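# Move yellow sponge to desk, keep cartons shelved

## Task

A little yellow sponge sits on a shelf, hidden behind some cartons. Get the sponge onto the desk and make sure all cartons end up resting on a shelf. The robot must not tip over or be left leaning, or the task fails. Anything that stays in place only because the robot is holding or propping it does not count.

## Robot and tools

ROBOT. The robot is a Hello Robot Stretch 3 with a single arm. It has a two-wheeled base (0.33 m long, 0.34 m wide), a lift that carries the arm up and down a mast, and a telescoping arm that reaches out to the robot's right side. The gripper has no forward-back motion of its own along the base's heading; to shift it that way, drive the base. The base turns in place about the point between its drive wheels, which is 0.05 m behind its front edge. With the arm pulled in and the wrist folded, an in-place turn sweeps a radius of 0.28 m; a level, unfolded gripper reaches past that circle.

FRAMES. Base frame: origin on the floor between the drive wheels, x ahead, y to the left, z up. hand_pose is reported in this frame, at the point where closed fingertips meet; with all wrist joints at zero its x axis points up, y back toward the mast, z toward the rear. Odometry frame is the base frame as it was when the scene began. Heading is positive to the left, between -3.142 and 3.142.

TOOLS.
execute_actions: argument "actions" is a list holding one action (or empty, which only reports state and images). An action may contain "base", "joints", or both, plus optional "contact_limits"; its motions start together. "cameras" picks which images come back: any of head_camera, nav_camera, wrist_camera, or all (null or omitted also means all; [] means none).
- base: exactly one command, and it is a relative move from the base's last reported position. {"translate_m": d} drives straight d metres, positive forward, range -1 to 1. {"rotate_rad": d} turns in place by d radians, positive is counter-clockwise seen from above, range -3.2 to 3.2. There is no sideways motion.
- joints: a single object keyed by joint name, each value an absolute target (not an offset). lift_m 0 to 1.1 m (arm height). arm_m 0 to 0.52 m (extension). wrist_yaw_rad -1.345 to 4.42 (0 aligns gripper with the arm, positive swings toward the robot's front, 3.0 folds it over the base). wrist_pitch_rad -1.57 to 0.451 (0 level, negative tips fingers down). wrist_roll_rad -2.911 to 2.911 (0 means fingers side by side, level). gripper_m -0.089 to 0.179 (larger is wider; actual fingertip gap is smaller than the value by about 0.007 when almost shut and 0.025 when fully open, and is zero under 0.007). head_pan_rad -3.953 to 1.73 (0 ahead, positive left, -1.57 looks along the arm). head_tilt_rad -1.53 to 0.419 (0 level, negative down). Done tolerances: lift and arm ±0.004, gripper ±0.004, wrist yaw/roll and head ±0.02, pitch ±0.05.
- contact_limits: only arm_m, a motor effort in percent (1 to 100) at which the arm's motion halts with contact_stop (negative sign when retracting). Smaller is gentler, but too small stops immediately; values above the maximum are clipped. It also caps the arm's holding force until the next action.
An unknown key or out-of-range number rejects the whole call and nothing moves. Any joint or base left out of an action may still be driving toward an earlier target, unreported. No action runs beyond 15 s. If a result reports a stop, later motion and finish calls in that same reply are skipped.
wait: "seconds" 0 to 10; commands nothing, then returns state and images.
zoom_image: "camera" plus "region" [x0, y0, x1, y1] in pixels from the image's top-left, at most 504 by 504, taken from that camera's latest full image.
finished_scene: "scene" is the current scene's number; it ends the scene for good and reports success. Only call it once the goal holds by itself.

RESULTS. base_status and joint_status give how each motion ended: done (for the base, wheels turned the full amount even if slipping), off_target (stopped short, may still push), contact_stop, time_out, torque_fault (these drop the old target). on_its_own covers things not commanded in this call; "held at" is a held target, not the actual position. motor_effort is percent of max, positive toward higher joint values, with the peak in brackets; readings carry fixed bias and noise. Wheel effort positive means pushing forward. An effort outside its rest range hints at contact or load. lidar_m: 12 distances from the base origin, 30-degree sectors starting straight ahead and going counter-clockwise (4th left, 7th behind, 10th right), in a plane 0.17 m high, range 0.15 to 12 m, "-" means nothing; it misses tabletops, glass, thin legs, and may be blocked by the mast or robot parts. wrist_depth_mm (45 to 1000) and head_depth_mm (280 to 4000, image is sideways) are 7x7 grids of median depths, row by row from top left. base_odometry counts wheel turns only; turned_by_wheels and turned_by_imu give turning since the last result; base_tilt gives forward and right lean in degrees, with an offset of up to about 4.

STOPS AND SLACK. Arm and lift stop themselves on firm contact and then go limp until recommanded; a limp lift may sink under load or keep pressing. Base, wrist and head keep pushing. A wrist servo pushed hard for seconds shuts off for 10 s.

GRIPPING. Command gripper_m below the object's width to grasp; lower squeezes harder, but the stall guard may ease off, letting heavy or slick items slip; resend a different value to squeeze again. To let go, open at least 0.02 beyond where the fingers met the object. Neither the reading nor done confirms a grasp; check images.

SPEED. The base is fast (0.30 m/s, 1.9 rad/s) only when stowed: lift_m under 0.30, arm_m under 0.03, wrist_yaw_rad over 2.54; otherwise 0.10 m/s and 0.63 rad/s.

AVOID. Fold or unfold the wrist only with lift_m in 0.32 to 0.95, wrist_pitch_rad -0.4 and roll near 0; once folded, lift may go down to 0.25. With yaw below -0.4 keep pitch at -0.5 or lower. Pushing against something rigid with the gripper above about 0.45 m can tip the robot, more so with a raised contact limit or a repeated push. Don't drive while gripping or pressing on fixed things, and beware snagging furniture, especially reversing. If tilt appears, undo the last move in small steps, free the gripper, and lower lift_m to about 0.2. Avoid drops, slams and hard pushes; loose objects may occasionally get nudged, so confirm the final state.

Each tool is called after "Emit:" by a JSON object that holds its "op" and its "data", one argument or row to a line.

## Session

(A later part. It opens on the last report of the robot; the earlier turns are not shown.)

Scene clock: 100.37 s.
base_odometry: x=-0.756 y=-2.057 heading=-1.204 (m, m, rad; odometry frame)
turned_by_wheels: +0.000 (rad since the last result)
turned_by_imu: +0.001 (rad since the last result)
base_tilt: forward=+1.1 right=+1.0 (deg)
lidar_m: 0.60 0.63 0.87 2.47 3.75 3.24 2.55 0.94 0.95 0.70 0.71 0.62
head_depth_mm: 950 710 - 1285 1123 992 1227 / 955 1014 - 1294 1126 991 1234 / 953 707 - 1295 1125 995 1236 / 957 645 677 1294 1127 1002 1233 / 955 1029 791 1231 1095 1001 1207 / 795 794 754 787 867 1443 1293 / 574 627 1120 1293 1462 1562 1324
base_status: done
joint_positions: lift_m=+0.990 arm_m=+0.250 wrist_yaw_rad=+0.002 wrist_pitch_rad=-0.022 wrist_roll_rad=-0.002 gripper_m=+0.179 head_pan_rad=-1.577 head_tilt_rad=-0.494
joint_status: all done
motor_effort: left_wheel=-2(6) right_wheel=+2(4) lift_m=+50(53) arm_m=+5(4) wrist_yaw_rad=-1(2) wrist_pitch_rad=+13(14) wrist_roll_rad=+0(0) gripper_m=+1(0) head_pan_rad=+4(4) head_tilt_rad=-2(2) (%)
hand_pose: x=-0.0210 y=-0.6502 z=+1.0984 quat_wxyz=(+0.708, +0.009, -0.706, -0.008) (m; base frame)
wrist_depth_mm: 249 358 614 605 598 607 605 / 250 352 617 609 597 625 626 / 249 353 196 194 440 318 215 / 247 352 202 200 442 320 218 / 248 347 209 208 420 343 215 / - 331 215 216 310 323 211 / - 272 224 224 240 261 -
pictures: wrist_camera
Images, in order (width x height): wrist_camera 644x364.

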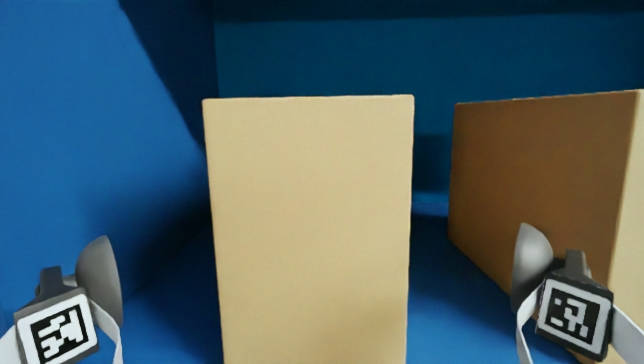

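Emit:
{"op": "execute_actions", "data": {
  "actions": [
    {"joints":{"arm_m":0.335}}
  ],
  "cameras": []
}}

Emit:
{"op": "execute_actions", "data": {
  "actions": [
    {"joints":{"gripper_m":0.08}}
  ],
  "cameras": ["wrist_camera"]
}}

Emit:
{"op": "execute_actions", "data": {
  "actions": [
    {"joints":{"lift_m":1.02}}
  ],
  "cameras": ["wrist_camera"]
}}

Scene clock: 113.37 s.
base_odometry: x=-0.756 y=-2.057 heading=-1.204 (m, m, rad; odometry frame)
turned_by_wheels: +0.000 (rad since the last result)
turned_by_imu: +0.001 (rad since the last result)
base_tilt: forward=+1.1 right=+1.2 (deg)
lidar_m: 0.60 0.63 0.87 2.48 3.75 3.27 2.56 0.94 0.95 0.70 0.71 0.62
head_depth_mm: 951 709 - 1275 1122 993 1230 / 952 1006 - 1265 1121 996 1234 / 953 1004 - 1267 1127 998 1234 / 954 667 691 1273 1132 1000 1235 / 960 1029 793 1233 1097 1004 1207 / 795 794 751 789 866 1450 1291 / 574 625 1124 1293 1467 1573 1324
base_status: not commanded
joint_positions: lift_m=+0.990 arm_m=+0.335 wrist_yaw_rad=+0.002 wrist_pitch_rad=-0.022 wrist_roll_rad=-0.002 gripper_m=+0.179 head_pan_rad=-1.577 head_tilt_rad=-0.494
joint_status: all done
motor_effort: left_wheel=-1(1) right_wheel=+2(2) lift_m=+50(50) arm_m=+5(4) wrist_yaw_rad=-1(2) wrist_pitch_rad=+13(14) wrist_roll_rad=+0(0) gripper_m=+1(1) head_pan_rad=+3(4) head_tilt_rad=-2(2) (%)
hand_pose: x=-0.0210 y=-0.7352 z=+1.0984 quat_wxyz=(+0.708, +0.009, -0.706, -0.008) (m; base frame)
wrist_depth_mm: 249 354 525 516 520 511 524 / 248 306 531 533 532 520 535 / 244 110 110 110 111 280 215 / 244 113 113 114 114 285 215 / 244 117 117 117 118 322 216 / - 121 121 121 122 319 199 / - 187 125 125 126 252 -
pictures: none
No camera images: the call's "cameras" was empty. Leave "cameras" out to get every camera's image.

Scene clock: 114.83 s.
base_odometry: x=-0.756 y=-2.057 heading=-1.204 (m, m, rad; odometry frame)
turned_by_wheels: +0.000 (rad since the last result)
turned_by_imu: +0.000 (rad since the last result)
base_tilt: forward=+1.2 right=+1.0 (deg)
lidar_m: 0.60 0.63 0.87 2.47 3.77 3.25 2.55 0.95 0.95 0.70 0.71 0.62
head_depth_mm: 954 709 - 1272 1125 992 1231 / 953 1007 - 1267 1124 993 1237 / 953 752 - 1266 1128 999 1231 / 956 668 695 1266 1129 999 1234 / 957 1040 794 1238 1100 1000 1212 / 793 792 752 790 867 1445 1292 / 574 627 1119 1300 1458 1574 1327
base_status: not commanded
joint_positions: lift_m=+0.990 arm_m=+0.335 wrist_yaw_rad=+0.002 wrist_pitch_rad=-0.022 wrist_roll_rad=-0.002 gripper_m=+0.081 head_pan_rad=-1.577 head_tilt_rad=-0.494
joint_status: all done
motor_effort: left_wheel=-2(1) right_wheel=+3(3) lift_m=+50(50) arm_m=+6(6) wrist_yaw_rad=-2(2) wrist_pitch_rad=+14(14) wrist_roll_rad=+0(0) gripper_m=-26(97) head_pan_rad=+4(4) head_tilt_rad=-2(2) (%)
hand_pose: x=-0.0210 y=-0.7352 z=+1.0984 quat_wxyz=(+0.708, +0.009, -0.706, -0.008) (m; base frame)
wrist_depth_mm: 248 349 518 513 517 520 524 / 249 312 527 540 524 533 528 / 245 113 113 113 115 279 216 / 246 286 116 118 118 281 215 / 242 288 119 121 122 279 217 / 242 123 123 125 126 127 218 / 231 128 128 129 130 252 207
pictures: wrist_camera
Images, in order (width x height): wrist_camera 644x364.

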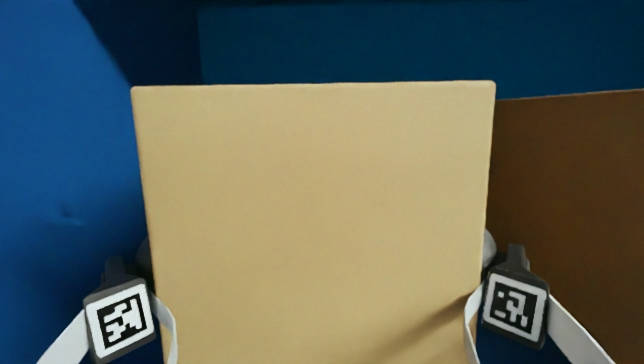

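Scene clock: 115.90 s.
base_odometry: x=-0.756 y=-2.057 heading=-1.204 (m, m, rad; odometry frame)
turned_by_wheels: +0.000 (rad since the last result)
turned_by_imu: +0.000 (rad since the last result)
base_tilt: forward=+1.1 right=+0.9 (deg)
lidar_m: 0.60 0.63 0.87 2.48 3.77 3.25 2.55 0.94 0.95 0.70 0.71 0.62
head_depth_mm: 954 - 700 1255 1121 995 1232 / 951 - 743 1264 1125 993 1234 / 953 - - 1273 1124 996 1234 / 958 633 690 1272 1130 998 1234 / 954 1032 840 1235 1096 1001 1211 / 796 792 751 789 867 1448 1294 / 575 627 1123 1296 1456 1566 1323
base_status: not commanded
joint_positions: lift_m=+1.019 arm_m=+0.335 wrist_yaw_rad=+0.002 wrist_pitch_rad=-0.030 wrist_roll_rad=-0.002 gripper_m=+0.087 head_pan_rad=-1.577 head_tilt_rad=-0.494
joint_status: all done
on_its_own: gripper_m is held at +0.086, not at your +0.080, by its stall guard, which is still easing
motor_effort: left_wheel=-1(2) right_wheel=+2(2) lift_m=+52(54) arm_m=+5(5) wrist_yaw_rad=-2(2) wrist_pitch_rad=+18(19) wrist_roll_rad=+0(0) gripper_m=-12(26) head_pan_rad=+3(4) head_tilt_rad=-2(2) (%)
hand_pose: x=-0.0210 y=-0.7350 z=+1.1265 quat_wxyz=(+0.708, +0.011, -0.706, -0.010) (m; base frame)
wrist_depth_mm: 247 350 513 515 525 522 517 / 248 328 520 526 533 528 528 / 245 288 115 116 118 294 274 / 243 290 119 120 120 280 217 / 245 286 122 122 123 283 218 / 244 124 124 125 127 127 217 / 232 127 128 128 130 286 209
pictures: wrist_camera
Images, in order (width x height): wrist_camera 644x364.

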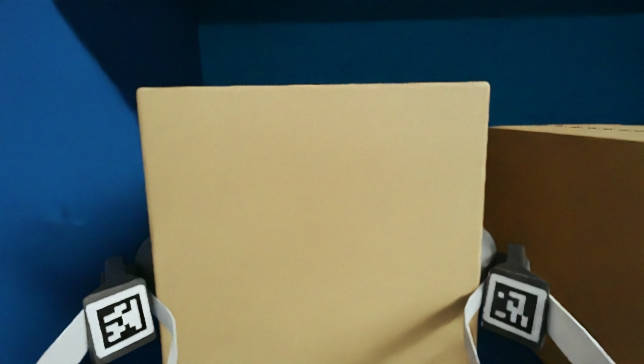

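Emit:
{"op": "execute_actions", "data": {
  "actions": [
    {"joints":{"arm_m":0.0,"gripper_m":0.07,"head_tilt_rad":-0.8}}
  ],
  "cameras": ["wrist_camera"]
}}

Emit:
{"op": "execute_actions", "data": {
  "actions": [
    {"joints":{"lift_m":0.61,"gripper_m":0.06}}
  ],
  "cameras": ["wrist_camera","head_camera"]
}}

Scene clock: 122.50 s.
base_odometry: x=-0.756 y=-2.057 heading=-1.204 (m, m, rad; odometry frame)
turned_by_wheels: +0.000 (rad since the last result)
turned_by_imu: +0.002 (rad since the last result)
base_tilt: forward=+1.2 right=+1.0 (deg)
lidar_m: 0.60 0.63 0.87 2.48 3.76 3.24 2.56 0.94 0.94 0.70 0.71 0.62
head_depth_mm: 634 - - - - 1264 1153 / 293 - - - - 1294 1150 / 292 - - - - 1276 1148 / 292 - - 1034 1384 1294 1156 / 303 348 1107 1052 1344 1293 1154 / 733 740 860 1052 1447 1295 1155 / 609 1114 1382 1605 1484 1300 1164
base_status: not commanded
joint_positions: lift_m=+1.019 arm_m=+0.001 wrist_yaw_rad=+0.002 wrist_pitch_rad=-0.031 wrist_roll_rad=-0.002 gripper_m=+0.084 head_pan_rad=-1.577 head_tilt_rad=-0.790
joint_status: gripper_m off_target (ended at +0.084, target +0.070); the others done
on_its_own: gripper_m is held at +0.083, not at your +0.070, by its stall guard, which is still easing
motor_effort: left_wheel=-1(2) right_wheel=+3(2) lift_m=+51(51) arm_m=-6(11) wrist_yaw_rad=-2(1) wrist_pitch_rad=+19(19) wrist_roll_rad=+0(0) gripper_m=-24(99) head_pan_rad=+4(3) head_tilt_rad=-3(21) (%)
hand_pose: x=-0.0211 y=-0.4014 z=+1.1261 quat_wxyz=(+0.708, +0.012, -0.706, -0.011) (m; base frame)
wrist_depth_mm: 794 428 704 810 850 824 795 / 735 468 567 857 865 831 799 / 778 423 115 117 118 442 541 / 758 910 118 119 120 454 509 / 770 966 121 122 123 462 488 / 765 124 124 125 127 127 750 / 718 127 127 129 130 - 770
pictures: wrist_camera
Images, in order (width x height): wrist_camera 644x364.

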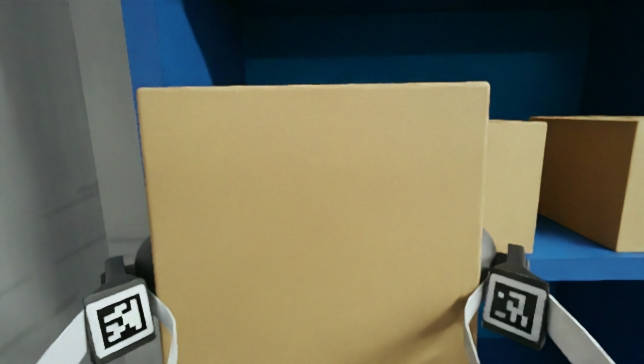

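Scene clock: 127.07 s.
base_odometry: x=-0.756 y=-2.057 heading=-1.204 (m, m, rad; odometry frame)
turned_by_wheels: +0.000 (rad since the last result)
turned_by_imu: +0.001 (rad since the last result)
base_tilt: forward=+1.3 right=+1.1 (deg)
lidar_m: 0.60 0.63 0.87 2.47 3.77 3.23 2.56 0.94 0.95 0.70 0.71 0.62
head_depth_mm: 637 1158 1187 1042 1385 1294 1191 / 754 1158 1191 1047 1380 1293 - / 756 1163 1188 687 620 1292 - / 758 1159 1195 669 607 1278 1150 / 763 1142 1167 1055 1296 1295 1158 / 731 741 859 1046 1451 1296 1157 / 610 1122 1394 1610 1477 1300 1162
base_status: not commanded
joint_positions: lift_m=+0.610 arm_m=+0.001 wrist_yaw_rad=+0.002 wrist_pitch_rad=-0.032 wrist_roll_rad=-0.002 gripper_m=+0.082 head_pan_rad=-1.577 head_tilt_rad=-0.790
joint_status: gripper_m off_target (ended at +0.082, target +0.060); the others done
on_its_own: gripper_m is held at +0.080, not at your +0.060, by its stall guard, which is still easing
motor_effort: left_wheel=-1(1) right_wheel=+3(3) lift_m=+23(47) arm_m=-6(5) wrist_yaw_rad=-2(2) wrist_pitch_rad=+19(19) wrist_roll_rad=+0(0) gripper_m=-25(98) head_pan_rad=+3(3) head_tilt_rad=-3(4) (%)
hand_pose: x=-0.0211 y=-0.4014 z=+0.7170 quat_wxyz=(+0.708, +0.012, -0.706, -0.011) (m; base frame)
wrist_depth_mm: 765 428 658 738 751 770 734 / 786 465 564 885 846 865 840 / 768 430 116 117 118 847 832 / 781 938 118 119 121 912 825 / 764 978 121 122 123 638 689 / 753 124 124 125 126 128 493 / 723 127 127 128 129 - 821
pictures: head_camera (sideways: a quarter turn clockwise sets it upright), wrist_camera
Images, in order (width x height): head_camera 896x504, wrist_camera 644x364.

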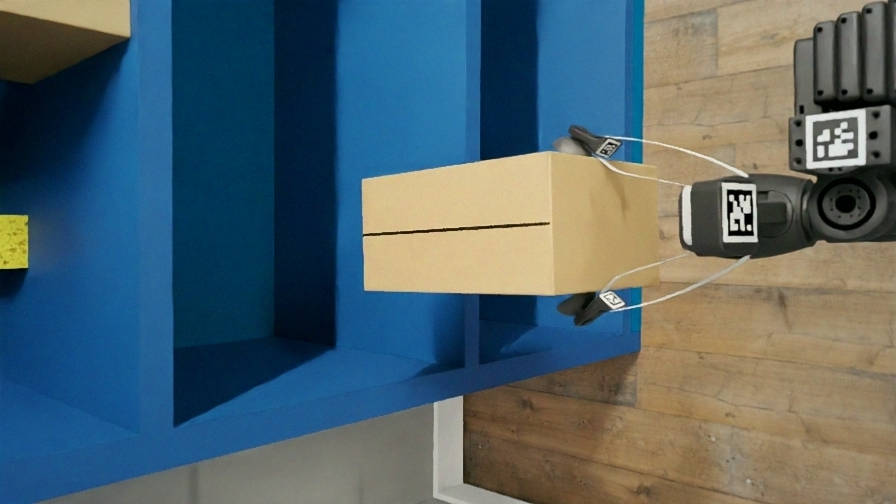

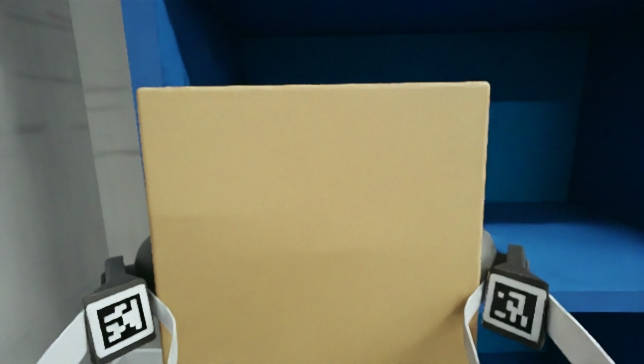

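Emit:
{"op": "execute_actions", "data": {
  "actions": [
    {"joints":{"arm_m":0.35,"lift_m":0.575,"gripper_m":0.07}}
  ],
  "cameras": ["wrist_camera"]
}}

Emit:
{"op": "execute_actions", "data": {
  "actions": [
    {"joints":{"lift_m":0.545}}
  ],
  "cameras": ["wrist_camera"]
}}

Scene clock: 135.27 s.
base_odometry: x=-0.756 y=-2.057 heading=-1.204 (m, m, rad; odometry frame)
turned_by_wheels: +0.000 (rad since the last result)
turned_by_imu: +0.002 (rad since the last result)
base_tilt: forward=+1.4 right=+1.1 (deg)
lidar_m: 0.60 0.63 0.87 2.48 3.76 3.25 2.55 0.94 0.95 0.70 0.71 0.62
head_depth_mm: 637 1159 1183 1044 1376 1288 1160 / 755 1161 1188 1048 1409 - 1152 / 756 1141 1117 - 1363 1293 1154 / 758 1003 879 1047 1383 1298 1157 / 760 1140 1168 1051 1349 1295 1160 / 734 737 858 1050 1453 1304 1155 / 609 1120 1382 1612 1486 1296 1159
base_status: not commanded
joint_positions: lift_m=+0.575 arm_m=+0.350 wrist_yaw_rad=+0.002 wrist_pitch_rad=-0.032 wrist_roll_rad=-0.002 gripper_m=+0.086 head_pan_rad=-1.577 head_tilt_rad=-0.790
joint_status: gripper_m off_target (ended at +0.086, target +0.070); the others done
on_its_own: gripper_m is held at +0.086, not at your +0.070, by its stall guard, which is still easing
motor_effort: left_wheel=-1(1) right_wheel=+2(3) lift_m=+23(26) arm_m=+5(4) wrist_yaw_rad=-1(2) wrist_pitch_rad=+20(20) wrist_roll_rad=+0(0) gripper_m=-5(100) head_pan_rad=+4(3) head_tilt_rad=-3(3) (%)
hand_pose: x=-0.0211 y=-0.7499 z=+0.6818 quat_wxyz=(+0.708, +0.012, -0.706, -0.011) (m; base frame)
wrist_depth_mm: 250 350 505 504 505 511 497 / 247 329 517 511 515 525 508 / 247 285 116 117 117 532 535 / 243 288 118 119 121 549 550 / 244 289 121 123 123 541 562 / 243 124 125 125 127 127 412 / 231 128 128 128 130 307 319
pictures: wrist_camera
Images, in order (width x height): wrist_camera 644x364.

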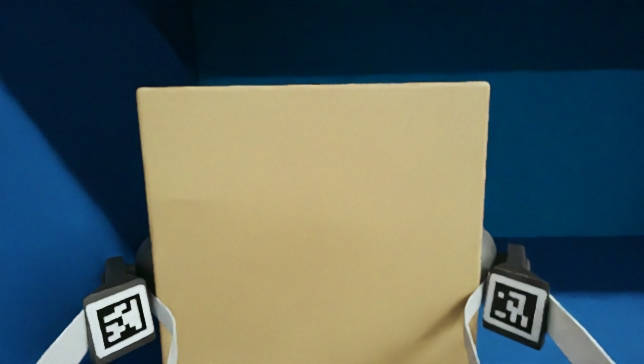

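Scene clock: 136.33 s.
base_odometry: x=-0.756 y=-2.057 heading=-1.204 (m, m, rad; odometry frame)
turned_by_wheels: +0.000 (rad since the last result)
turned_by_imu: +0.000 (rad since the last result)
base_tilt: forward=+1.1 right=+1.2 (deg)
lidar_m: 0.60 0.63 0.87 2.48 3.76 3.24 2.56 0.94 0.94 0.70 0.71 0.62
head_depth_mm: 636 1153 1183 1046 1379 1287 1145 / 755 1158 1189 1046 1374 - 1130 / 757 1158 1128 1038 1357 1297 1156 / 758 1139 899 989 1380 1290 1158 / 761 1141 1166 1052 1351 1298 1161 / 733 738 859 1053 1448 1297 1154 / 609 1121 1390 1600 1486 1300 1158
base_status: not commanded
joint_positions: lift_m=+0.545 arm_m=+0.350 wrist_yaw_rad=+0.002 wrist_pitch_rad=-0.032 wrist_roll_rad=-0.002 gripper_m=+0.090 head_pan_rad=-1.577 head_tilt_rad=-0.790
joint_status: all done
on_its_own: gripper_m is held at +0.089, not at your +0.070, by its stall guard, which is still easing
motor_effort: left_wheel=-1(1) right_wheel=+3(3) lift_m=+22(24) arm_m=+6(6) wrist_yaw_rad=-1(2) wrist_pitch_rad=+20(19) wrist_roll_rad=+0(0) gripper_m=-22(23) head_pan_rad=+3(3) head_tilt_rad=-3(4) (%)
hand_pose: x=-0.0211 y=-0.7499 z=+0.6518 quat_wxyz=(+0.708, +0.012, -0.706, -0.011) (m; base frame)
wrist_depth_mm: 247 360 506 507 495 501 505 / 246 308 519 507 513 526 522 / 246 286 114 116 117 538 537 / 244 288 117 118 120 538 551 / 242 284 120 121 122 472 491 / 242 124 124 125 127 127 352 / 230 128 127 129 129 261 273
pictures: wrist_camera
Images, in order (width x height): wrist_camera 644x364.

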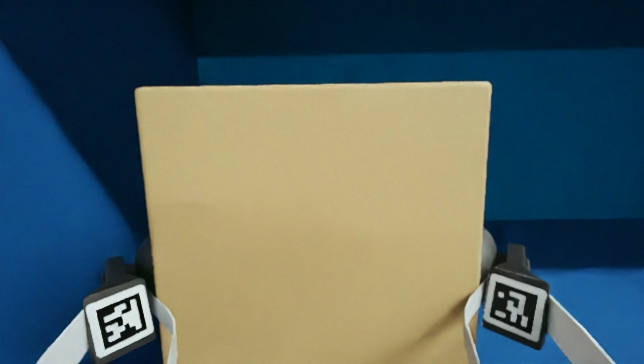

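Emit:
{"op": "execute_actions", "data": {
  "actions": [
    {"joints":{"lift_m":0.537}}
  ],
  "cameras": []
}}

Emit:
{"op": "execute_actions", "data": {
  "actions": [
    {"joints":{"gripper_m":0.179}}
  ],
  "cameras": []
}}

Emit:
{"op": "execute_actions", "data": {
  "actions": [
    {"joints":{"arm_m":0.0}}
  ],
  "cameras": ["wrist_camera","head_camera"]
}}

Scene clock: 142.00 s.
base_odometry: x=-0.756 y=-2.057 heading=-1.204 (m, m, rad; odometry frame)
turned_by_wheels: +0.000 (rad since the last result)
turned_by_imu: +0.001 (rad since the last result)
base_tilt: forward=+1.3 right=+1.2 (deg)
lidar_m: 0.60 0.63 0.87 2.48 3.76 3.24 2.56 0.94 0.94 0.70 0.71 0.62
head_depth_mm: 637 1159 1183 1040 1374 1291 1151 / 752 1161 1190 1049 1398 - - / 756 1162 1132 1021 1360 1293 1155 / 756 1140 905 991 1386 1291 1153 / 760 1140 1165 1052 1347 1293 1157 / 731 737 858 1050 1452 1301 1160 / 609 1123 1391 1626 1491 1300 1159
base_status: not commanded
joint_positions: lift_m=+0.537 arm_m=+0.350 wrist_yaw_rad=+0.002 wrist_pitch_rad=-0.029 wrist_roll_rad=-0.002 gripper_m=+0.096 head_pan_rad=-1.577 head_tilt_rad=-0.790
joint_status: all done
on_its_own: gripper_m is held at +0.095, not at your +0.070, by its stall guard, which is not easing now
motor_effort: left_wheel=-1(1) right_wheel=+2(3) lift_m=+23(24) arm_m=+5(6) wrist_yaw_rad=-1(1) wrist_pitch_rad=+18(19) wrist_roll_rad=+0(0) gripper_m=-19(19) head_pan_rad=+4(4) head_tilt_rad=-3(4) (%)
hand_pose: x=-0.0211 y=-0.7500 z=+0.6447 quat_wxyz=(+0.708, +0.011, -0.706, -0.010) (m; base frame)
wrist_depth_mm: 249 354 511 505 504 507 500 / 246 308 515 524 511 521 521 / 245 114 113 114 115 544 537 / 245 287 116 118 119 541 544 / 242 283 120 121 122 450 482 / 243 124 123 125 126 127 341 / 231 128 128 129 130 254 267
pictures: none
No camera images: the call's "cameras" was empty. Leave "cameras" out to get every camera's image.

Scene clock: 143.33 s.
base_odometry: x=-0.756 y=-2.057 heading=-1.204 (m, m, rad; odometry frame)
turned_by_wheels: +0.000 (rad since the last result)
turned_by_imu: +0.000 (rad since the last result)
base_tilt: forward=+1.2 right=+0.9 (deg)
lidar_m: 0.60 0.63 0.87 2.47 3.75 3.24 2.56 0.94 0.94 0.70 0.70 0.62
head_depth_mm: 639 1156 1184 1047 1380 1292 1157 / 753 1161 1184 1046 1399 - - / 757 1164 1125 1021 1358 1296 1156 / 760 1142 906 1001 1383 1293 1156 / 761 1139 1167 1054 1346 1291 1156 / 732 738 858 1048 1449 1295 1158 / 609 1120 1386 1610 1491 1304 1157
base_status: not commanded
joint_positions: lift_m=+0.537 arm_m=+0.350 wrist_yaw_rad=+0.002 wrist_pitch_rad=-0.024 wrist_roll_rad=-0.002 gripper_m=+0.179 head_pan_rad=-1.577 head_tilt_rad=-0.790
joint_status: all done
motor_effort: left_wheel=-1(2) right_wheel=+3(2) lift_m=+23(23) arm_m=+6(5) wrist_yaw_rad=-1(2) wrist_pitch_rad=+15(17) wrist_roll_rad=+0(0) gripper_m=+0(85) head_pan_rad=+2(3) head_tilt_rad=-3(4) (%)
hand_pose: x=-0.0211 y=-0.7502 z=+0.6459 quat_wxyz=(+0.708, +0.009, -0.706, -0.008) (m; base frame)
wrist_depth_mm: 246 359 510 513 500 511 493 / 249 353 530 519 513 511 517 / 246 111 111 112 112 535 525 / 245 286 114 115 116 555 544 / 242 285 118 118 120 466 488 / - 325 122 122 124 220 363 / - 259 125 127 128 258 -
pictures: none
No camera images: the call's "cameras" was empty. Leave "cameras" out to get every camera's image.

Scene clock: 147.10 s.
base_odometry: x=-0.756 y=-2.057 heading=-1.204 (m, m, rad; odometry frame)
turned_by_wheels: +0.000 (rad since the last result)
turned_by_imu: +0.001 (rad since the last result)
base_tilt: forward=+1.2 right=+1.1 (deg)
lidar_m: 0.60 0.63 0.87 2.48 3.78 3.24 2.55 0.94 0.94 0.70 0.71 0.62
head_depth_mm: 639 1159 1190 1046 1377 1293 1167 / 753 1166 1192 1049 1381 1291 1188 / 757 1163 1130 1025 1381 1315 - / 761 1139 908 1000 1393 1315 1151 / 763 1141 1163 1054 1361 1292 1155 / 730 740 863 1050 1452 1303 1162 / 609 1116 1385 1603 1488 1303 1157
base_status: not commanded
joint_positions: lift_m=+0.537 arm_m=+0.001 wrist_yaw_rad=+0.001 wrist_pitch_rad=-0.023 wrist_roll_rad=-0.002 gripper_m=+0.179 head_pan_rad=-1.577 head_tilt_rad=-0.790
joint_status: all done
motor_effort: left_wheel=-1(1) right_wheel=+3(3) lift_m=+23(23) arm_m=-6(1) wrist_yaw_rad=+0(0) wrist_pitch_rad=+14(15) wrist_roll_rad=+1(0) gripper_m=+0(0) head_pan_rad=+4(4) head_tilt_rad=-3(3) (%)
hand_pose: x=-0.0211 y=-0.4017 z=+0.6462 quat_wxyz=(+0.708, +0.009, -0.706, -0.008) (m; base frame)
wrist_depth_mm: 775 434 742 852 838 841 825 / 777 463 707 879 870 862 827 / 755 463 714 465 932 903 804 / 760 918 702 469 899 860 738 / 767 956 532 485 506 543 489 / 694 - 620 980 982 999 734 / - - 710 - 996 967 -
pictures: head_camera (sideways: a quarter turn clockwise sets it upright), wrist_camera
Images, in order (width x height): head_camera 896x504, wrist_camera 644x364.

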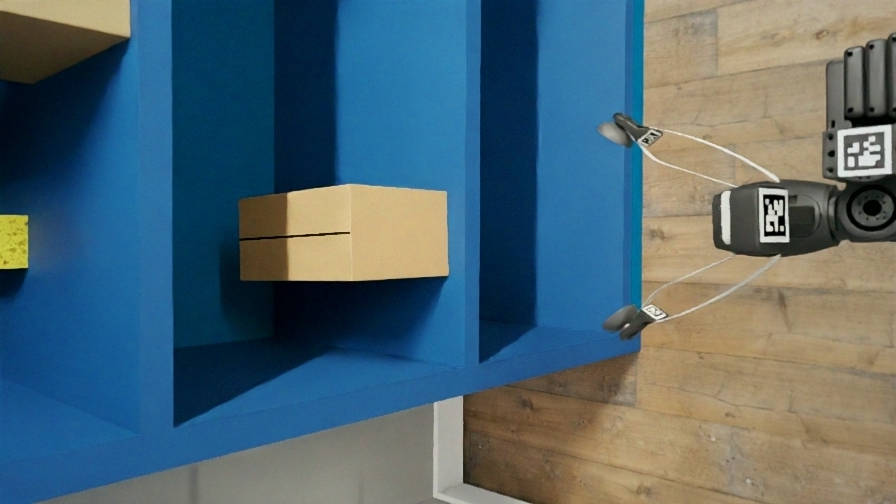

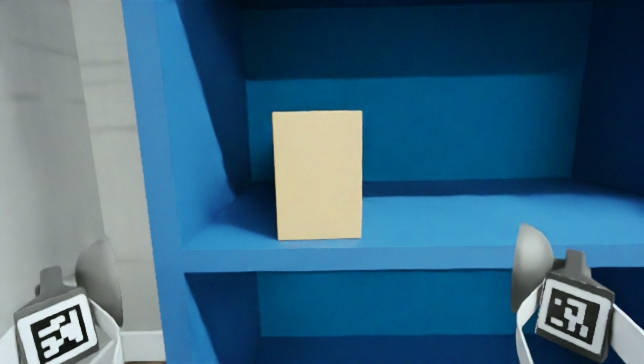

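Emit:
{"op": "execute_actions", "data": {
  "actions": [
    {"base":{"rotate_rad":0.7},"joints":{"lift_m":0.72,"wrist_pitch_rad":-0.25,"gripper_m":0.15,"head_tilt_rad":-0.5}}
  ],
  "cameras": []
}}

Emit:
{"op": "execute_actions", "data": {
  "actions": [
    {"base":{"translate_m":-0.23},"joints":{"lift_m":0.99}}
  ],
  "cameras": []
}}

Emit:
{"op": "execute_actions", "data": {
  "actions": [
    {"base":{"rotate_rad":-0.71}}
  ],
  "cameras": []
}}

Emit:
{"op": "execute_actions", "data": {
  "actions": [
    {"base":{"translate_m":0.18}}
  ],
  "cameras": ["wrist_camera"]
}}

Scene clock: 159.73 s.
base_odometry: x=-0.756 y=-2.057 heading=-0.504 (m, m, rad; odometry frame)
turned_by_wheels: +0.700 (rad since the last result)
turned_by_imu: +0.697 (rad since the last result)
base_tilt: forward=+1.2 right=+1.0 (deg)
lidar_m: 0.67 1.09 3.25 3.75 3.15 1.73 0.94 1.13 0.70 0.73 0.61 0.60
head_depth_mm: 1048 1137 1229 1335 1462 1464 1150 / 959 1066 1205 1372 1551 1547 1264 / 850 934 1040 1170 1340 1456 1329 / 762 832 914 1015 1136 1288 1308 / 694 749 812 893 981 1105 1224 / 634 681 735 795 874 960 1075 / 584 625 669 720 781 854 939
base_status: done
joint_positions: lift_m=+0.720 arm_m=+0.001 wrist_yaw_rad=+0.001 wrist_pitch_rad=-0.266 wrist_roll_rad=-0.002 gripper_m=+0.150 head_pan_rad=-1.577 head_tilt_rad=-0.507
joint_status: all done
motor_effort: left_wheel=-1(5) right_wheel=+3(7) lift_m=+50(53) arm_m=-5(5) wrist_yaw_rad=-2(2) wrist_pitch_rad=+10(15) wrist_roll_rad=+0(1) gripper_m=+0(84) head_pan_rad=+3(4) head_tilt_rad=+2(18) (%)
hand_pose: x=-0.0211 y=-0.3870 z=+0.7677 quat_wxyz=(+0.702, +0.095, -0.700, -0.093) (m; base frame)
wrist_depth_mm: 347 404 498 620 917 819 380 / 354 423 513 677 927 850 555 / 369 437 553 726 - 886 712 / 380 459 590 805 - 919 724 / 396 466 610 844 - 548 587 / 405 539 638 905 - - 474 / 402 554 698 - - 897 450
pictures: none
No camera images: the call's "cameras" was empty. Leave "cameras" out to get every camera's image.

Scene clock: 163.03 s.
base_odometry: x=-0.958 y=-1.946 heading=-0.505 (m, m, rad; odometry frame)
turned_by_wheels: +0.000 (rad since the last result)
turned_by_imu: +0.000 (rad since the last result)
base_tilt: forward=+1.1 right=+1.1 (deg)
lidar_m: 0.86 1.40 3.34 3.61 2.99 1.51 0.71 0.86 0.81 0.64 0.78 0.77
head_depth_mm: 627 711 754 619 - - - / 546 610 683 652 - - - / 544 590 654 702 - - - / 992 1078 1188 1295 - - 1301 / 903 974 1062 1162 1303 1420 1303 / 824 886 953 1041 1128 1252 1281 / 762 810 871 938 1014 1105 1213
base_status: done
joint_positions: lift_m=+0.990 arm_m=+0.001 wrist_yaw_rad=+0.001 wrist_pitch_rad=-0.266 wrist_roll_rad=-0.002 gripper_m=+0.150 head_pan_rad=-1.577 head_tilt_rad=-0.507
joint_status: all done
motor_effort: left_wheel=-1(4) right_wheel=+3(2) lift_m=+51(51) arm_m=-6(6) wrist_yaw_rad=-2(1) wrist_pitch_rad=+10(10) wrist_roll_rad=+0(0) gripper_m=+0(0) head_pan_rad=+4(3) head_tilt_rad=+3(3) (%)
hand_pose: x=-0.0211 y=-0.3869 z=+1.0375 quat_wxyz=(+0.702, +0.095, -0.700, -0.094) (m; base frame)
wrist_depth_mm: 482 556 695 837 405 642 588 / 499 593 722 882 444 682 578 / 512 598 755 929 452 496 495 / 530 640 793 978 390 339 334 / 551 649 841 - 599 767 280 / 550 743 874 - 693 - 718 / 566 759 948 - 708 495 701
pictures: none
No camera images: the call's "cameras" was empty. Leave "cameras" out to get every camera's image.

Scene clock: 165.10 s.
base_odometry: x=-0.958 y=-1.946 heading=-1.214 (m, m, rad; odometry frame)
turned_by_wheels: -0.710 (rad since the last result)
turned_by_imu: -0.705 (rad since the last result)
base_tilt: forward=+1.2 right=+1.1 (deg)
lidar_m: 0.77 0.81 1.11 3.16 3.90 3.08 2.35 0.74 0.71 0.98 0.63 0.80
head_depth_mm: 820 887 754 620 - - - / 820 553 525 577 - - - / 820 555 525 570 - - - / 825 876 723 599 - - 1172 / 824 899 810 600 1030 846 1182 / 826 903 792 604 841 784 1178 / 825 900 819 606 1032 891 1015
base_status: done
joint_positions: lift_m=+0.990 arm_m=+0.001 wrist_yaw_rad=+0.001 wrist_pitch_rad=-0.266 wrist_roll_rad=-0.002 gripper_m=+0.150 head_pan_rad=-1.577 head_tilt_rad=-0.507
joint_status: not commanded
motor_effort: left_wheel=+1(4) right_wheel=-2(6) lift_m=+50(51) arm_m=-5(6) wrist_yaw_rad=-1(2) wrist_pitch_rad=+10(10) wrist_roll_rad=+1(0) gripper_m=-1(1) head_pan_rad=+3(4) head_tilt_rad=+3(3) (%)
hand_pose: x=-0.0211 y=-0.3869 z=+1.0375 quat_wxyz=(+0.702, +0.095, -0.700, -0.094) (m; base frame)
wrist_depth_mm: 481 675 669 266 263 424 276 / 485 687 701 283 285 422 291 / 467 532 525 306 300 413 306 / 350 348 346 319 320 340 319 / 432 582 877 874 903 325 533 / 468 840 624 874 896 - 581 / 452 540 550 728 732 697 529
pictures: none
No camera images: the call's "cameras" was empty. Leave "cameras" out to get every camera's image.

Scene clock: 167.87 s.
base_odometry: x=-0.895 y=-2.114 heading=-1.214 (m, m, rad; odometry frame)
turned_by_wheels: +0.000 (rad since the last result)
turned_by_imu: +0.002 (rad since the last result)
base_tilt: forward=+1.1 right=+1.1 (deg)
lidar_m: 0.60 0.62 0.85 2.35 3.89 3.26 2.52 0.85 0.94 0.67 0.56 0.62
head_depth_mm: 821 673 636 594 - - - / 822 897 801 611 - - - / 824 901 803 612 - - - / 827 902 793 602 - - 1177 / 827 903 811 629 1079 910 1156 / 808 803 730 632 787 781 936 / 549 547 546 582 683 1441 1312
base_status: done
joint_positions: lift_m=+0.990 arm_m=+0.001 wrist_yaw_rad=+0.001 wrist_pitch_rad=-0.266 wrist_roll_rad=-0.002 gripper_m=+0.150 head_pan_rad=-1.577 head_tilt_rad=-0.507
joint_status: not commanded
motor_effort: left_wheel=+1(4) right_wheel=-1(4) lift_m=+50(50) arm_m=-5(5) wrist_yaw_rad=-2(1) wrist_pitch_rad=+10(10) wrist_roll_rad=+0(0) gripper_m=+1(0) head_pan_rad=+3(4) head_tilt_rad=+2(3) (%)
hand_pose: x=-0.0211 y=-0.3869 z=+1.0375 quat_wxyz=(+0.702, +0.095, -0.700, -0.094) (m; base frame)
wrist_depth_mm: 256 360 655 695 678 314 265 / 272 362 703 714 706 315 284 / 291 364 517 505 474 315 305 / 733 326 347 341 344 320 315 / 738 326 553 892 880 327 760 / 735 419 711 607 899 - 828 / 706 414 678 516 742 712 740
pictures: wrist_camera
Images, in order (width x height): wrist_camera 644x364.

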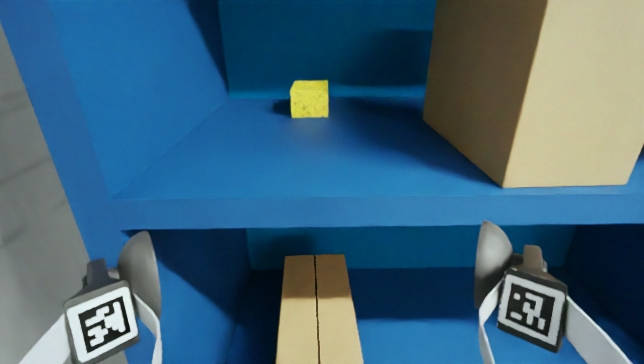

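Nearly centred, so I'll extend.

Emit:
{"op": "execute_actions", "data": {
  "actions": [
    {"joints":{"arm_m":0.35}}
  ],
  "cameras": ["wrist_camera"]
}}

Scene clock: 173.70 s.
base_odometry: x=-0.895 y=-2.114 heading=-1.214 (m, m, rad; odometry frame)
turned_by_wheels: +0.000 (rad since the last result)
turned_by_imu: +0.001 (rad since the last result)
base_tilt: forward=+1.2 right=+1.1 (deg)
lidar_m: 0.60 0.62 0.85 2.35 3.90 3.25 2.53 0.84 0.94 0.66 0.56 0.62
head_depth_mm: 818 676 - 604 1103 905 1174 / 824 878 716 621 1106 904 1173 / 823 879 - 624 1011 819 1172 / 826 888 782 624 852 784 1177 / 824 901 813 628 1088 908 1152 / 806 802 730 631 787 784 937 / 550 547 547 582 683 1439 1305
base_status: not commanded
joint_positions: lift_m=+0.990 arm_m=+0.350 wrist_yaw_rad=+0.001 wrist_pitch_rad=-0.266 wrist_roll_rad=-0.002 gripper_m=+0.150 head_pan_rad=-1.577 head_tilt_rad=-0.507
joint_status: all done
motor_effort: left_wheel=+0(1) right_wheel=-2(1) lift_m=+51(50) arm_m=+6(7) wrist_yaw_rad=-1(1) wrist_pitch_rad=+10(10) wrist_roll_rad=+0(0) gripper_m=+0(0) head_pan_rad=+3(4) head_tilt_rad=+3(3) (%)
hand_pose: x=-0.0211 y=-0.7355 z=+1.0375 quat_wxyz=(+0.702, +0.095, -0.700, -0.094) (m; base frame)
wrist_depth_mm: 250 339 350 347 352 348 348 / 250 362 373 377 373 369 374 / 250 359 394 392 401 394 392 / 248 323 340 252 337 332 209 / 238 260 255 249 256 269 209 / 209 207 207 206 206 - 198 / - 168 172 172 171 166 171
pictures: wrist_camera
Images, in order (width x height): wrist_camera 644x364.

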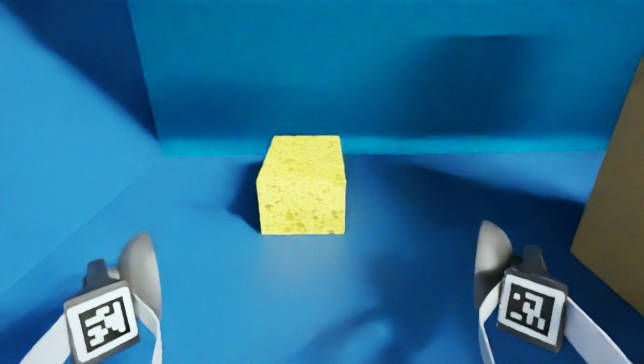

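Emit:
{"op": "execute_actions", "data": {
  "actions": [
    {"base":{"translate_m":0.013},"joints":{"arm_m":0.495,"lift_m":0.973}}
  ],
  "cameras": ["wrist_camera"]
}}

Emit:
{"op": "execute_actions", "data": {
  "actions": [
    {"joints":{"gripper_m":0.035}}
  ],
  "cameras": []
}}

Emit:
{"op": "execute_actions", "data": {
  "actions": [
    {"joints":{"lift_m":1.0}}
  ],
  "cameras": ["wrist_camera"]
}}

Scene clock: 182.60 s.
base_odometry: x=-0.890 y=-2.127 heading=-1.214 (m, m, rad; odometry frame)
turned_by_wheels: +0.000 (rad since the last result)
turned_by_imu: +0.001 (rad since the last result)
base_tilt: forward=+1.2 right=+1.2 (deg)
lidar_m: 0.58 0.61 0.84 2.29 3.88 3.28 2.53 0.86 0.96 0.62 0.55 0.60
head_depth_mm: 824 674 - 620 1108 903 1172 / 823 875 757 622 1107 908 1168 / 823 869 723 624 906 804 1171 / 825 890 764 628 879 798 1179 / 827 907 808 630 1076 909 1120 / 745 744 729 621 729 791 934 / 508 507 530 581 1226 1446 1306
base_status: done
joint_positions: lift_m=+0.973 arm_m=+0.495 wrist_yaw_rad=+0.001 wrist_pitch_rad=-0.266 wrist_roll_rad=-0.002 gripper_m=+0.150 head_pan_rad=-1.577 head_tilt_rad=-0.507
joint_status: all done
motor_effort: left_wheel=+1(4) right_wheel=-1(4) lift_m=+22(45) arm_m=+6(5) wrist_yaw_rad=-1(2) wrist_pitch_rad=+10(10) wrist_roll_rad=+0(0) gripper_m=+0(0) head_pan_rad=+3(3) head_tilt_rad=+2(2) (%)
hand_pose: x=-0.0211 y=-0.8804 z=+1.0215 quat_wxyz=(+0.702, +0.095, -0.700, -0.094) (m; base frame)
wrist_depth_mm: 212 216 214 216 215 216 217 / 222 229 229 228 230 231 232 / 231 244 244 243 246 242 245 / 227 259 261 254 264 261 262 / 215 228 218 146 214 235 224 / 184 183 170 117 167 - 180 / - 148 105 100 101 147 152
pictures: wrist_camera
Images, in order (width x height): wrist_camera 644x364.

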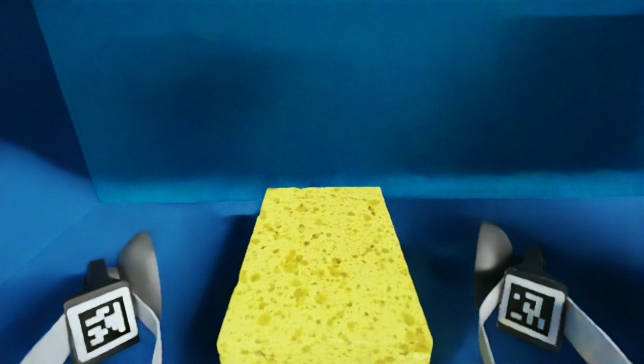

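Scene clock: 184.23 s.
base_odometry: x=-0.890 y=-2.127 heading=-1.214 (m, m, rad; odometry frame)
turned_by_wheels: +0.000 (rad since the last result)
turned_by_imu: +0.000 (rad since the last result)
base_tilt: forward=+1.2 right=+1.1 (deg)
lidar_m: 0.58 0.61 0.83 2.29 3.91 3.25 2.54 0.86 0.97 0.62 0.55 0.60
head_depth_mm: 822 673 - 620 1109 908 1170 / 825 874 759 623 1105 906 1175 / 824 870 721 625 909 803 1172 / 826 887 762 627 879 798 1171 / 827 902 811 627 1078 909 1121 / 746 741 728 622 725 789 934 / 509 507 531 582 1230 1436 1307
base_status: not commanded
joint_positions: lift_m=+0.973 arm_m=+0.495 wrist_yaw_rad=+0.001 wrist_pitch_rad=-0.266 wrist_roll_rad=-0.002 gripper_m=+0.036 head_pan_rad=-1.577 head_tilt_rad=-0.507
joint_status: all done
motor_effort: left_wheel=+1(1) right_wheel=-1(1) lift_m=+22(22) arm_m=+5(5) wrist_yaw_rad=-2(1) wrist_pitch_rad=+10(10) wrist_roll_rad=+0(0) gripper_m=-25(96) head_pan_rad=+3(3) head_tilt_rad=+2(3) (%)
hand_pose: x=-0.0211 y=-0.8804 z=+1.0215 quat_wxyz=(+0.702, +0.095, -0.700, -0.094) (m; base frame)
wrist_depth_mm: 212 217 217 215 216 217 217 / 221 228 228 228 231 229 228 / 227 245 245 244 246 247 245 / 228 261 262 257 262 260 263 / 218 230 216 146 215 224 223 / 184 183 118 117 117 180 181 / 153 151 102 101 102 149 152
pictures: none
No camera images: the call's "cameras" was empty. Leave "cameras" out to get every camera's image.

Scene clock: 185.27 s.
base_odometry: x=-0.890 y=-2.127 heading=-1.214 (m, m, rad; odometry frame)
turned_by_wheels: +0.000 (rad since the last result)
turned_by_imu: +0.000 (rad since the last result)
base_tilt: forward=+1.2 right=+1.2 (deg)
lidar_m: 0.58 0.61 0.83 2.29 3.89 3.27 2.53 0.86 0.96 0.62 0.55 0.60
head_depth_mm: 825 675 719 621 1102 904 1173 / 823 - 799 621 1105 905 1173 / 824 - 761 624 909 800 1180 / 826 889 765 627 880 799 1176 / 822 903 809 628 1080 910 1126 / 748 742 728 622 730 789 936 / 508 507 530 582 1224 1439 1312
base_status: not commanded
joint_positions: lift_m=+1.000 arm_m=+0.495 wrist_yaw_rad=+0.001 wrist_pitch_rad=-0.267 wrist_roll_rad=-0.002 gripper_m=+0.041 head_pan_rad=-1.577 head_tilt_rad=-0.507
joint_status: all done
on_its_own: gripper_m is held at +0.041, not at your +0.035, by its stall guard, which is still easing
motor_effort: left_wheel=+1(1) right_wheel=-1(1) lift_m=+50(54) arm_m=+6(6) wrist_yaw_rad=-1(1) wrist_pitch_rad=+10(11) wrist_roll_rad=+1(0) gripper_m=-3(25) head_pan_rad=+3(4) head_tilt_rad=+3(3) (%)
hand_pose: x=-0.0211 y=-0.8804 z=+1.0473 quat_wxyz=(+0.702, +0.095, -0.700, -0.094) (m; base frame)
wrist_depth_mm: 212 215 215 216 216 216 217 / 223 229 228 231 231 231 231 / 230 244 244 244 246 248 248 / 228 261 260 255 263 264 262 / 227 271 262 148 269 272 270 / 214 221 118 118 117 219 217 / 184 181 102 100 101 178 183
pictures: wrist_camera
Images, in order (width x height): wrist_camera 644x364.

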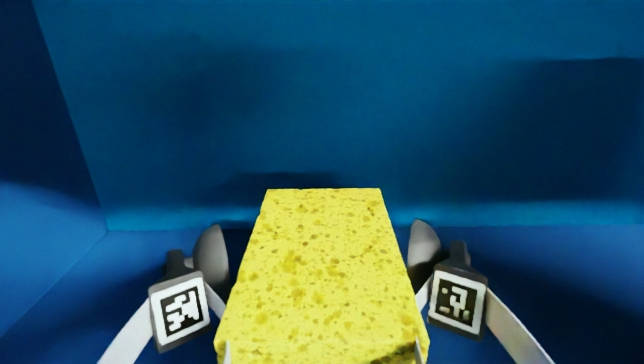

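Emit:
{"op": "execute_actions", "data": {
  "actions": [
    {"joints":{"arm_m":0.0,"head_pan_rad":0,"head_tilt_rad":-0.3}}
  ],
  "cameras": []
}}

Emit:
{"op": "execute_actions", "data": {
  "actions": [
    {"base":{"rotate_rad":2.05},"joints":{"lift_m":0.55,"wrist_yaw_rad":3.0,"wrist_pitch_rad":-0.4}}
  ],
  "cameras": ["head_camera","wrist_camera"]
}}

Emit:
{"op": "execute_actions", "data": {
  "actions": [
    {"base":{"translate_m":1.0},"joints":{"lift_m":0.28}}
  ],
  "cameras": []
}}

Emit:
{"op": "execute_actions", "data": {
  "actions": [
    {"base":{"translate_m":1.0},"joints":{"head_pan_rad":-0.45}}
  ]
}}

Scene clock: 197.50 s.
base_odometry: x=-0.890 y=-2.127 heading=-1.214 (m, m, rad; odometry frame)
turned_by_wheels: +0.000 (rad since the last result)
turned_by_imu: +0.002 (rad since the last result)
base_tilt: forward=+1.3 right=+1.1 (deg)
lidar_m: 0.58 0.61 0.84 2.30 3.88 3.29 2.54 0.86 0.97 0.62 0.55 0.60
head_depth_mm: 470 498 531 567 609 657 711 / 471 499 531 568 610 657 715 / 471 500 531 567 609 657 715 / 472 500 531 569 610 661 715 / 473 501 532 570 612 661 720 / 473 502 534 572 613 662 719 / 474 502 535 571 613 663 719
base_status: not commanded
joint_positions: lift_m=+1.000 arm_m=+0.001 wrist_yaw_rad=+0.001 wrist_pitch_rad=-0.268 wrist_roll_rad=-0.002 gripper_m=+0.048 head_pan_rad=-0.007 head_tilt_rad=-0.310
joint_status: all done
on_its_own: gripper_m is held at +0.047, not at your +0.035, by its stall guard, which is not easing now
motor_effort: left_wheel=+1(1) right_wheel=-1(1) lift_m=+50(51) arm_m=-6(4) wrist_yaw_rad=-1(1) wrist_pitch_rad=+11(11) wrist_roll_rad=+0(0) gripper_m=-20(20) head_pan_rad=+3(46) head_tilt_rad=+4(14) (%)
hand_pose: x=-0.0211 y=-0.3868 z=+1.0472 quat_wxyz=(+0.702, +0.095, -0.700, -0.094) (m; base frame)
wrist_depth_mm: 257 343 647 674 665 330 265 / 274 341 692 720 712 338 283 / 670 339 523 537 511 341 305 / 717 324 366 364 365 328 325 / 741 330 317 147 323 882 736 / 748 359 118 118 117 905 806 / 747 931 102 100 101 711 738
pictures: none
No camera images: the call's "cameras" was empty. Leave "cameras" out to get every camera's image.

Scene clock: 202.43 s.
base_odometry: x=-0.890 y=-2.127 heading=+0.836 (m, m, rad; odometry frame)
turned_by_wheels: +2.050 (rad since the last result)
turned_by_imu: +2.039 (rad since the last result)
base_tilt: forward=+1.1 right=+1.0 (deg)
lidar_m: 3.44 3.32 2.54 0.86 0.92 0.74 0.55 0.61 0.58 0.60 0.80 2.01
head_depth_mm: 3279 3408 3561 3610 2453 1850 1503 / 3356 3528 3783 3429 2460 1868 1500 / 3527 3741 - 3629 2457 1877 1501 / 3755 3882 - 3657 2469 1882 1506 / 3884 - - 3677 2494 1875 1506 / - - - 3686 2497 1884 1514 / 3996 - - 3681 2480 1884 1514
base_status: done
joint_positions: lift_m=+0.550 arm_m=+0.001 wrist_yaw_rad=+2.997 wrist_pitch_rad=-0.416 wrist_roll_rad=-0.002 gripper_m=+0.048 head_pan_rad=-0.007 head_tilt_rad=-0.310
joint_status: all done
on_its_own: gripper_m is held at +0.047, not at your +0.035, by its stall guard, which is not easing now
motor_effort: left_wheel=-1(5) right_wheel=+3(8) lift_m=+22(41) arm_m=-5(6) wrist_yaw_rad=+2(3) wrist_pitch_rad=+10(7) wrist_roll_rad=+0(0) gripper_m=-19(19) head_pan_rad=+4(4) head_tilt_rad=+4(4) (%)
hand_pose: x=+0.0111 y=+0.0762 z=+0.5635 quat_wxyz=(+0.196, +0.699, +0.096, +0.681) (m; base frame)
wrist_depth_mm: 833 - - - - - - / 540 - - - - - - / 958 - - - - - - / - - - - - - - / 910 886 922 148 988 - 969 / 771 761 118 118 118 861 865 / 655 692 101 100 101 731 730
pictures: head_camera (sideways: a quarter turn clockwise sets it upright), wrist_camera
Images, in order (width x height): head_camera 896x504, wrist_camera 644x364.

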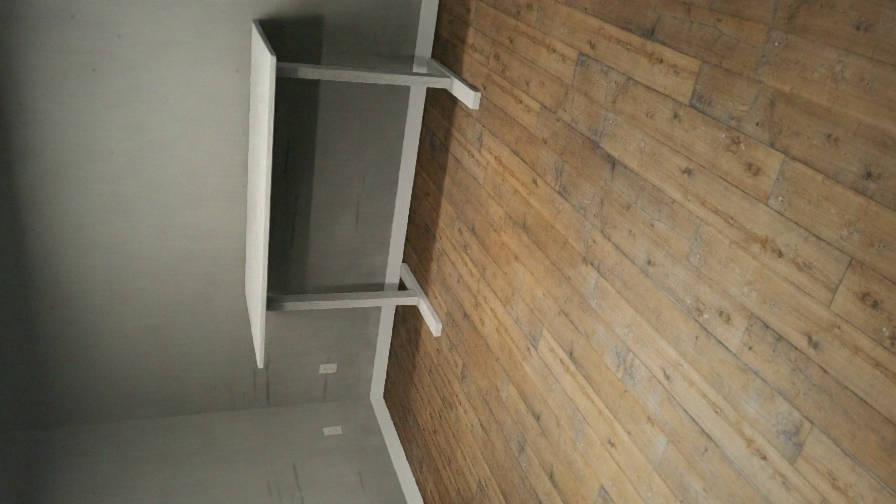

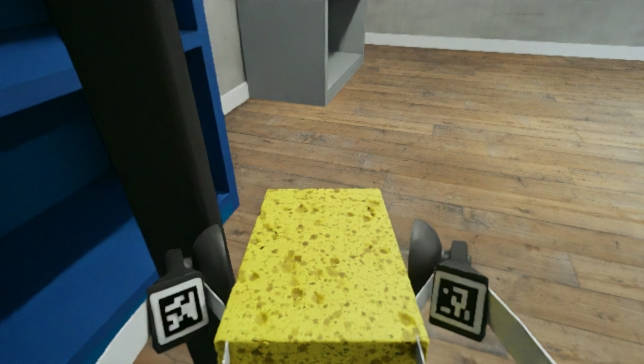

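Scene clock: 208.93 s.
base_odometry: x=-0.219 y=-1.385 heading=+0.836 (m, m, rad; odometry frame)
turned_by_wheels: +0.000 (rad since the last result)
turned_by_imu: +0.006 (rad since the last result)
base_tilt: forward=+1.1 right=+1.0 (deg)
lidar_m: 2.89 2.83 2.70 2.46 1.97 1.42 1.54 1.10 1.05 1.09 1.45 2.45
head_depth_mm: 2466 2621 2731 2921 2454 1866 1496 / 2555 2695 2856 3047 2451 1873 1502 / 2709 2849 3000 3207 2460 1868 1513 / 2840 3023 3189 3370 2467 1886 1507 / 2957 3158 3293 3439 2498 1871 1507 / 3145 3330 3612 3683 2493 1891 1511 / 3242 3410 3575 3503 2479 1890 1526
base_status: done
joint_positions: lift_m=+0.280 arm_m=+0.001 wrist_yaw_rad=+2.998 wrist_pitch_rad=-0.417 wrist_roll_rad=-0.002 gripper_m=+0.048 head_pan_rad=-0.007 head_tilt_rad=-0.309
joint_status: all done
on_its_own: gripper_m is held at +0.047, not at your +0.035, by its stall guard, which is not easing now
motor_effort: left_wheel=-1(5) right_wheel=+2(11) lift_m=+22(24) arm_m=-5(5) wrist_yaw_rad=+2(2) wrist_pitch_rad=+10(10) wrist_roll_rad=+0(0) gripper_m=-19(20) head_pan_rad=+4(4) head_tilt_rad=+3(3) (%)
hand_pose: x=+0.0109 y=+0.0762 z=+0.2934 quat_wxyz=(+0.196, +0.699, +0.097, +0.681) (m; base frame)
wrist_depth_mm: - - - - - - - / - - - - - - - / 990 - - 972 951 1000 983 / 769 742 742 761 749 738 719 / 620 612 564 147 599 600 600 / 504 522 118 118 117 521 504 / 458 - 100 101 101 438 441
pictures: none
No camera images: the call's "cameras" was empty. Leave "cameras" out to get every camera's image.

Scene clock: 213.97 s.
base_odometry: x=+0.451 y=-0.643 heading=+0.835 (m, m, rad; odometry frame)
turned_by_wheels: +0.000 (rad since the last result)
turned_by_imu: +0.006 (rad since the last result)
base_tilt: forward=+1.2 right=+1.0 (deg)
lidar_m: 1.90 2.33 2.23 2.30 2.38 2.30 2.23 1.60 1.51 1.55 2.09 1.55
head_depth_mm: 1702 1793 1911 2046 2168 1853 1498 / 1718 1818 1863 2060 2199 1868 1501 / 1718 1826 1872 1626 2190 1818 1503 / 1727 1834 1911 2086 2218 1873 1512 / 1754 1854 1914 2108 2237 1888 1516 / 1754 1868 1924 2127 2254 1882 1507 / 1754 1885 1930 2144 2262 1899 1516
base_status: done
joint_positions: lift_m=+0.280 arm_m=+0.001 wrist_yaw_rad=+2.998 wrist_pitch_rad=-0.417 wrist_roll_rad=-0.002 gripper_m=+0.048 head_pan_rad=-0.443 head_tilt_rad=-0.309
joint_status: all done
on_its_own: gripper_m is held at +0.047, not at your +0.035, by its stall guard, which is not easing now
motor_effort: left_wheel=-1(5) right_wheel=+2(10) lift_m=+22(22) arm_m=-5(5) wrist_yaw_rad=+1(1) wrist_pitch_rad=+10(10) wrist_roll_rad=+0(1) gripper_m=-19(20) head_pan_rad=-3(33) head_tilt_rad=+3(3) (%)
hand_pose: x=+0.0109 y=+0.0762 z=+0.2934 quat_wxyz=(+0.196, +0.699, +0.097, +0.681) (m; base frame)
wrist_depth_mm: - - - - - - - / - - - - - - - / 945 - 981 924 - 971 - / 760 736 772 749 737 738 760 / 612 613 575 147 612 612 607 / 517 519 118 118 118 514 510 / 449 - 101 100 101 433 438
pictures: head_camera (sideways: a quarter turn clockwise sets it upright), nav_camera (sideways: a quarter turn counterclockwise sets it upright), wrist_camera
Images, in order (width x height): head_camera 896x504, nav_camera 672x504, wrist_camera 644x364.

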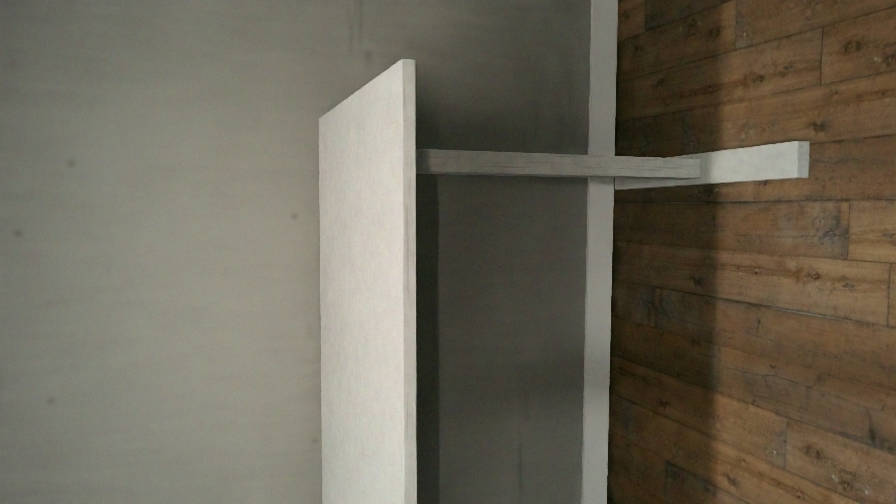

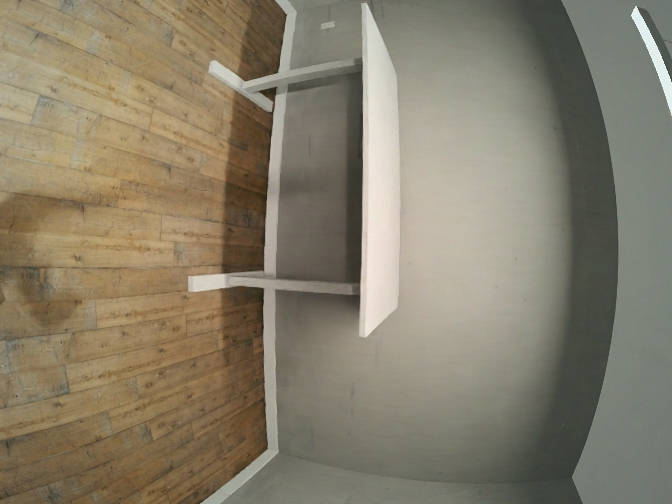

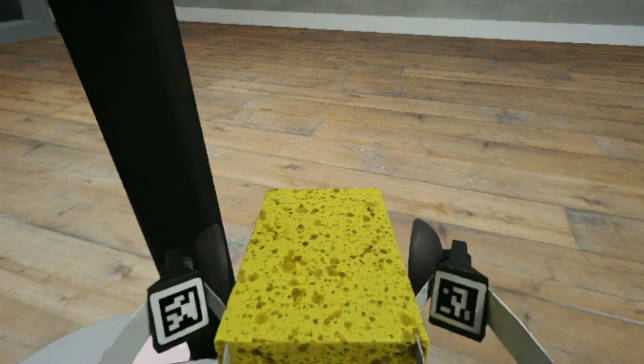

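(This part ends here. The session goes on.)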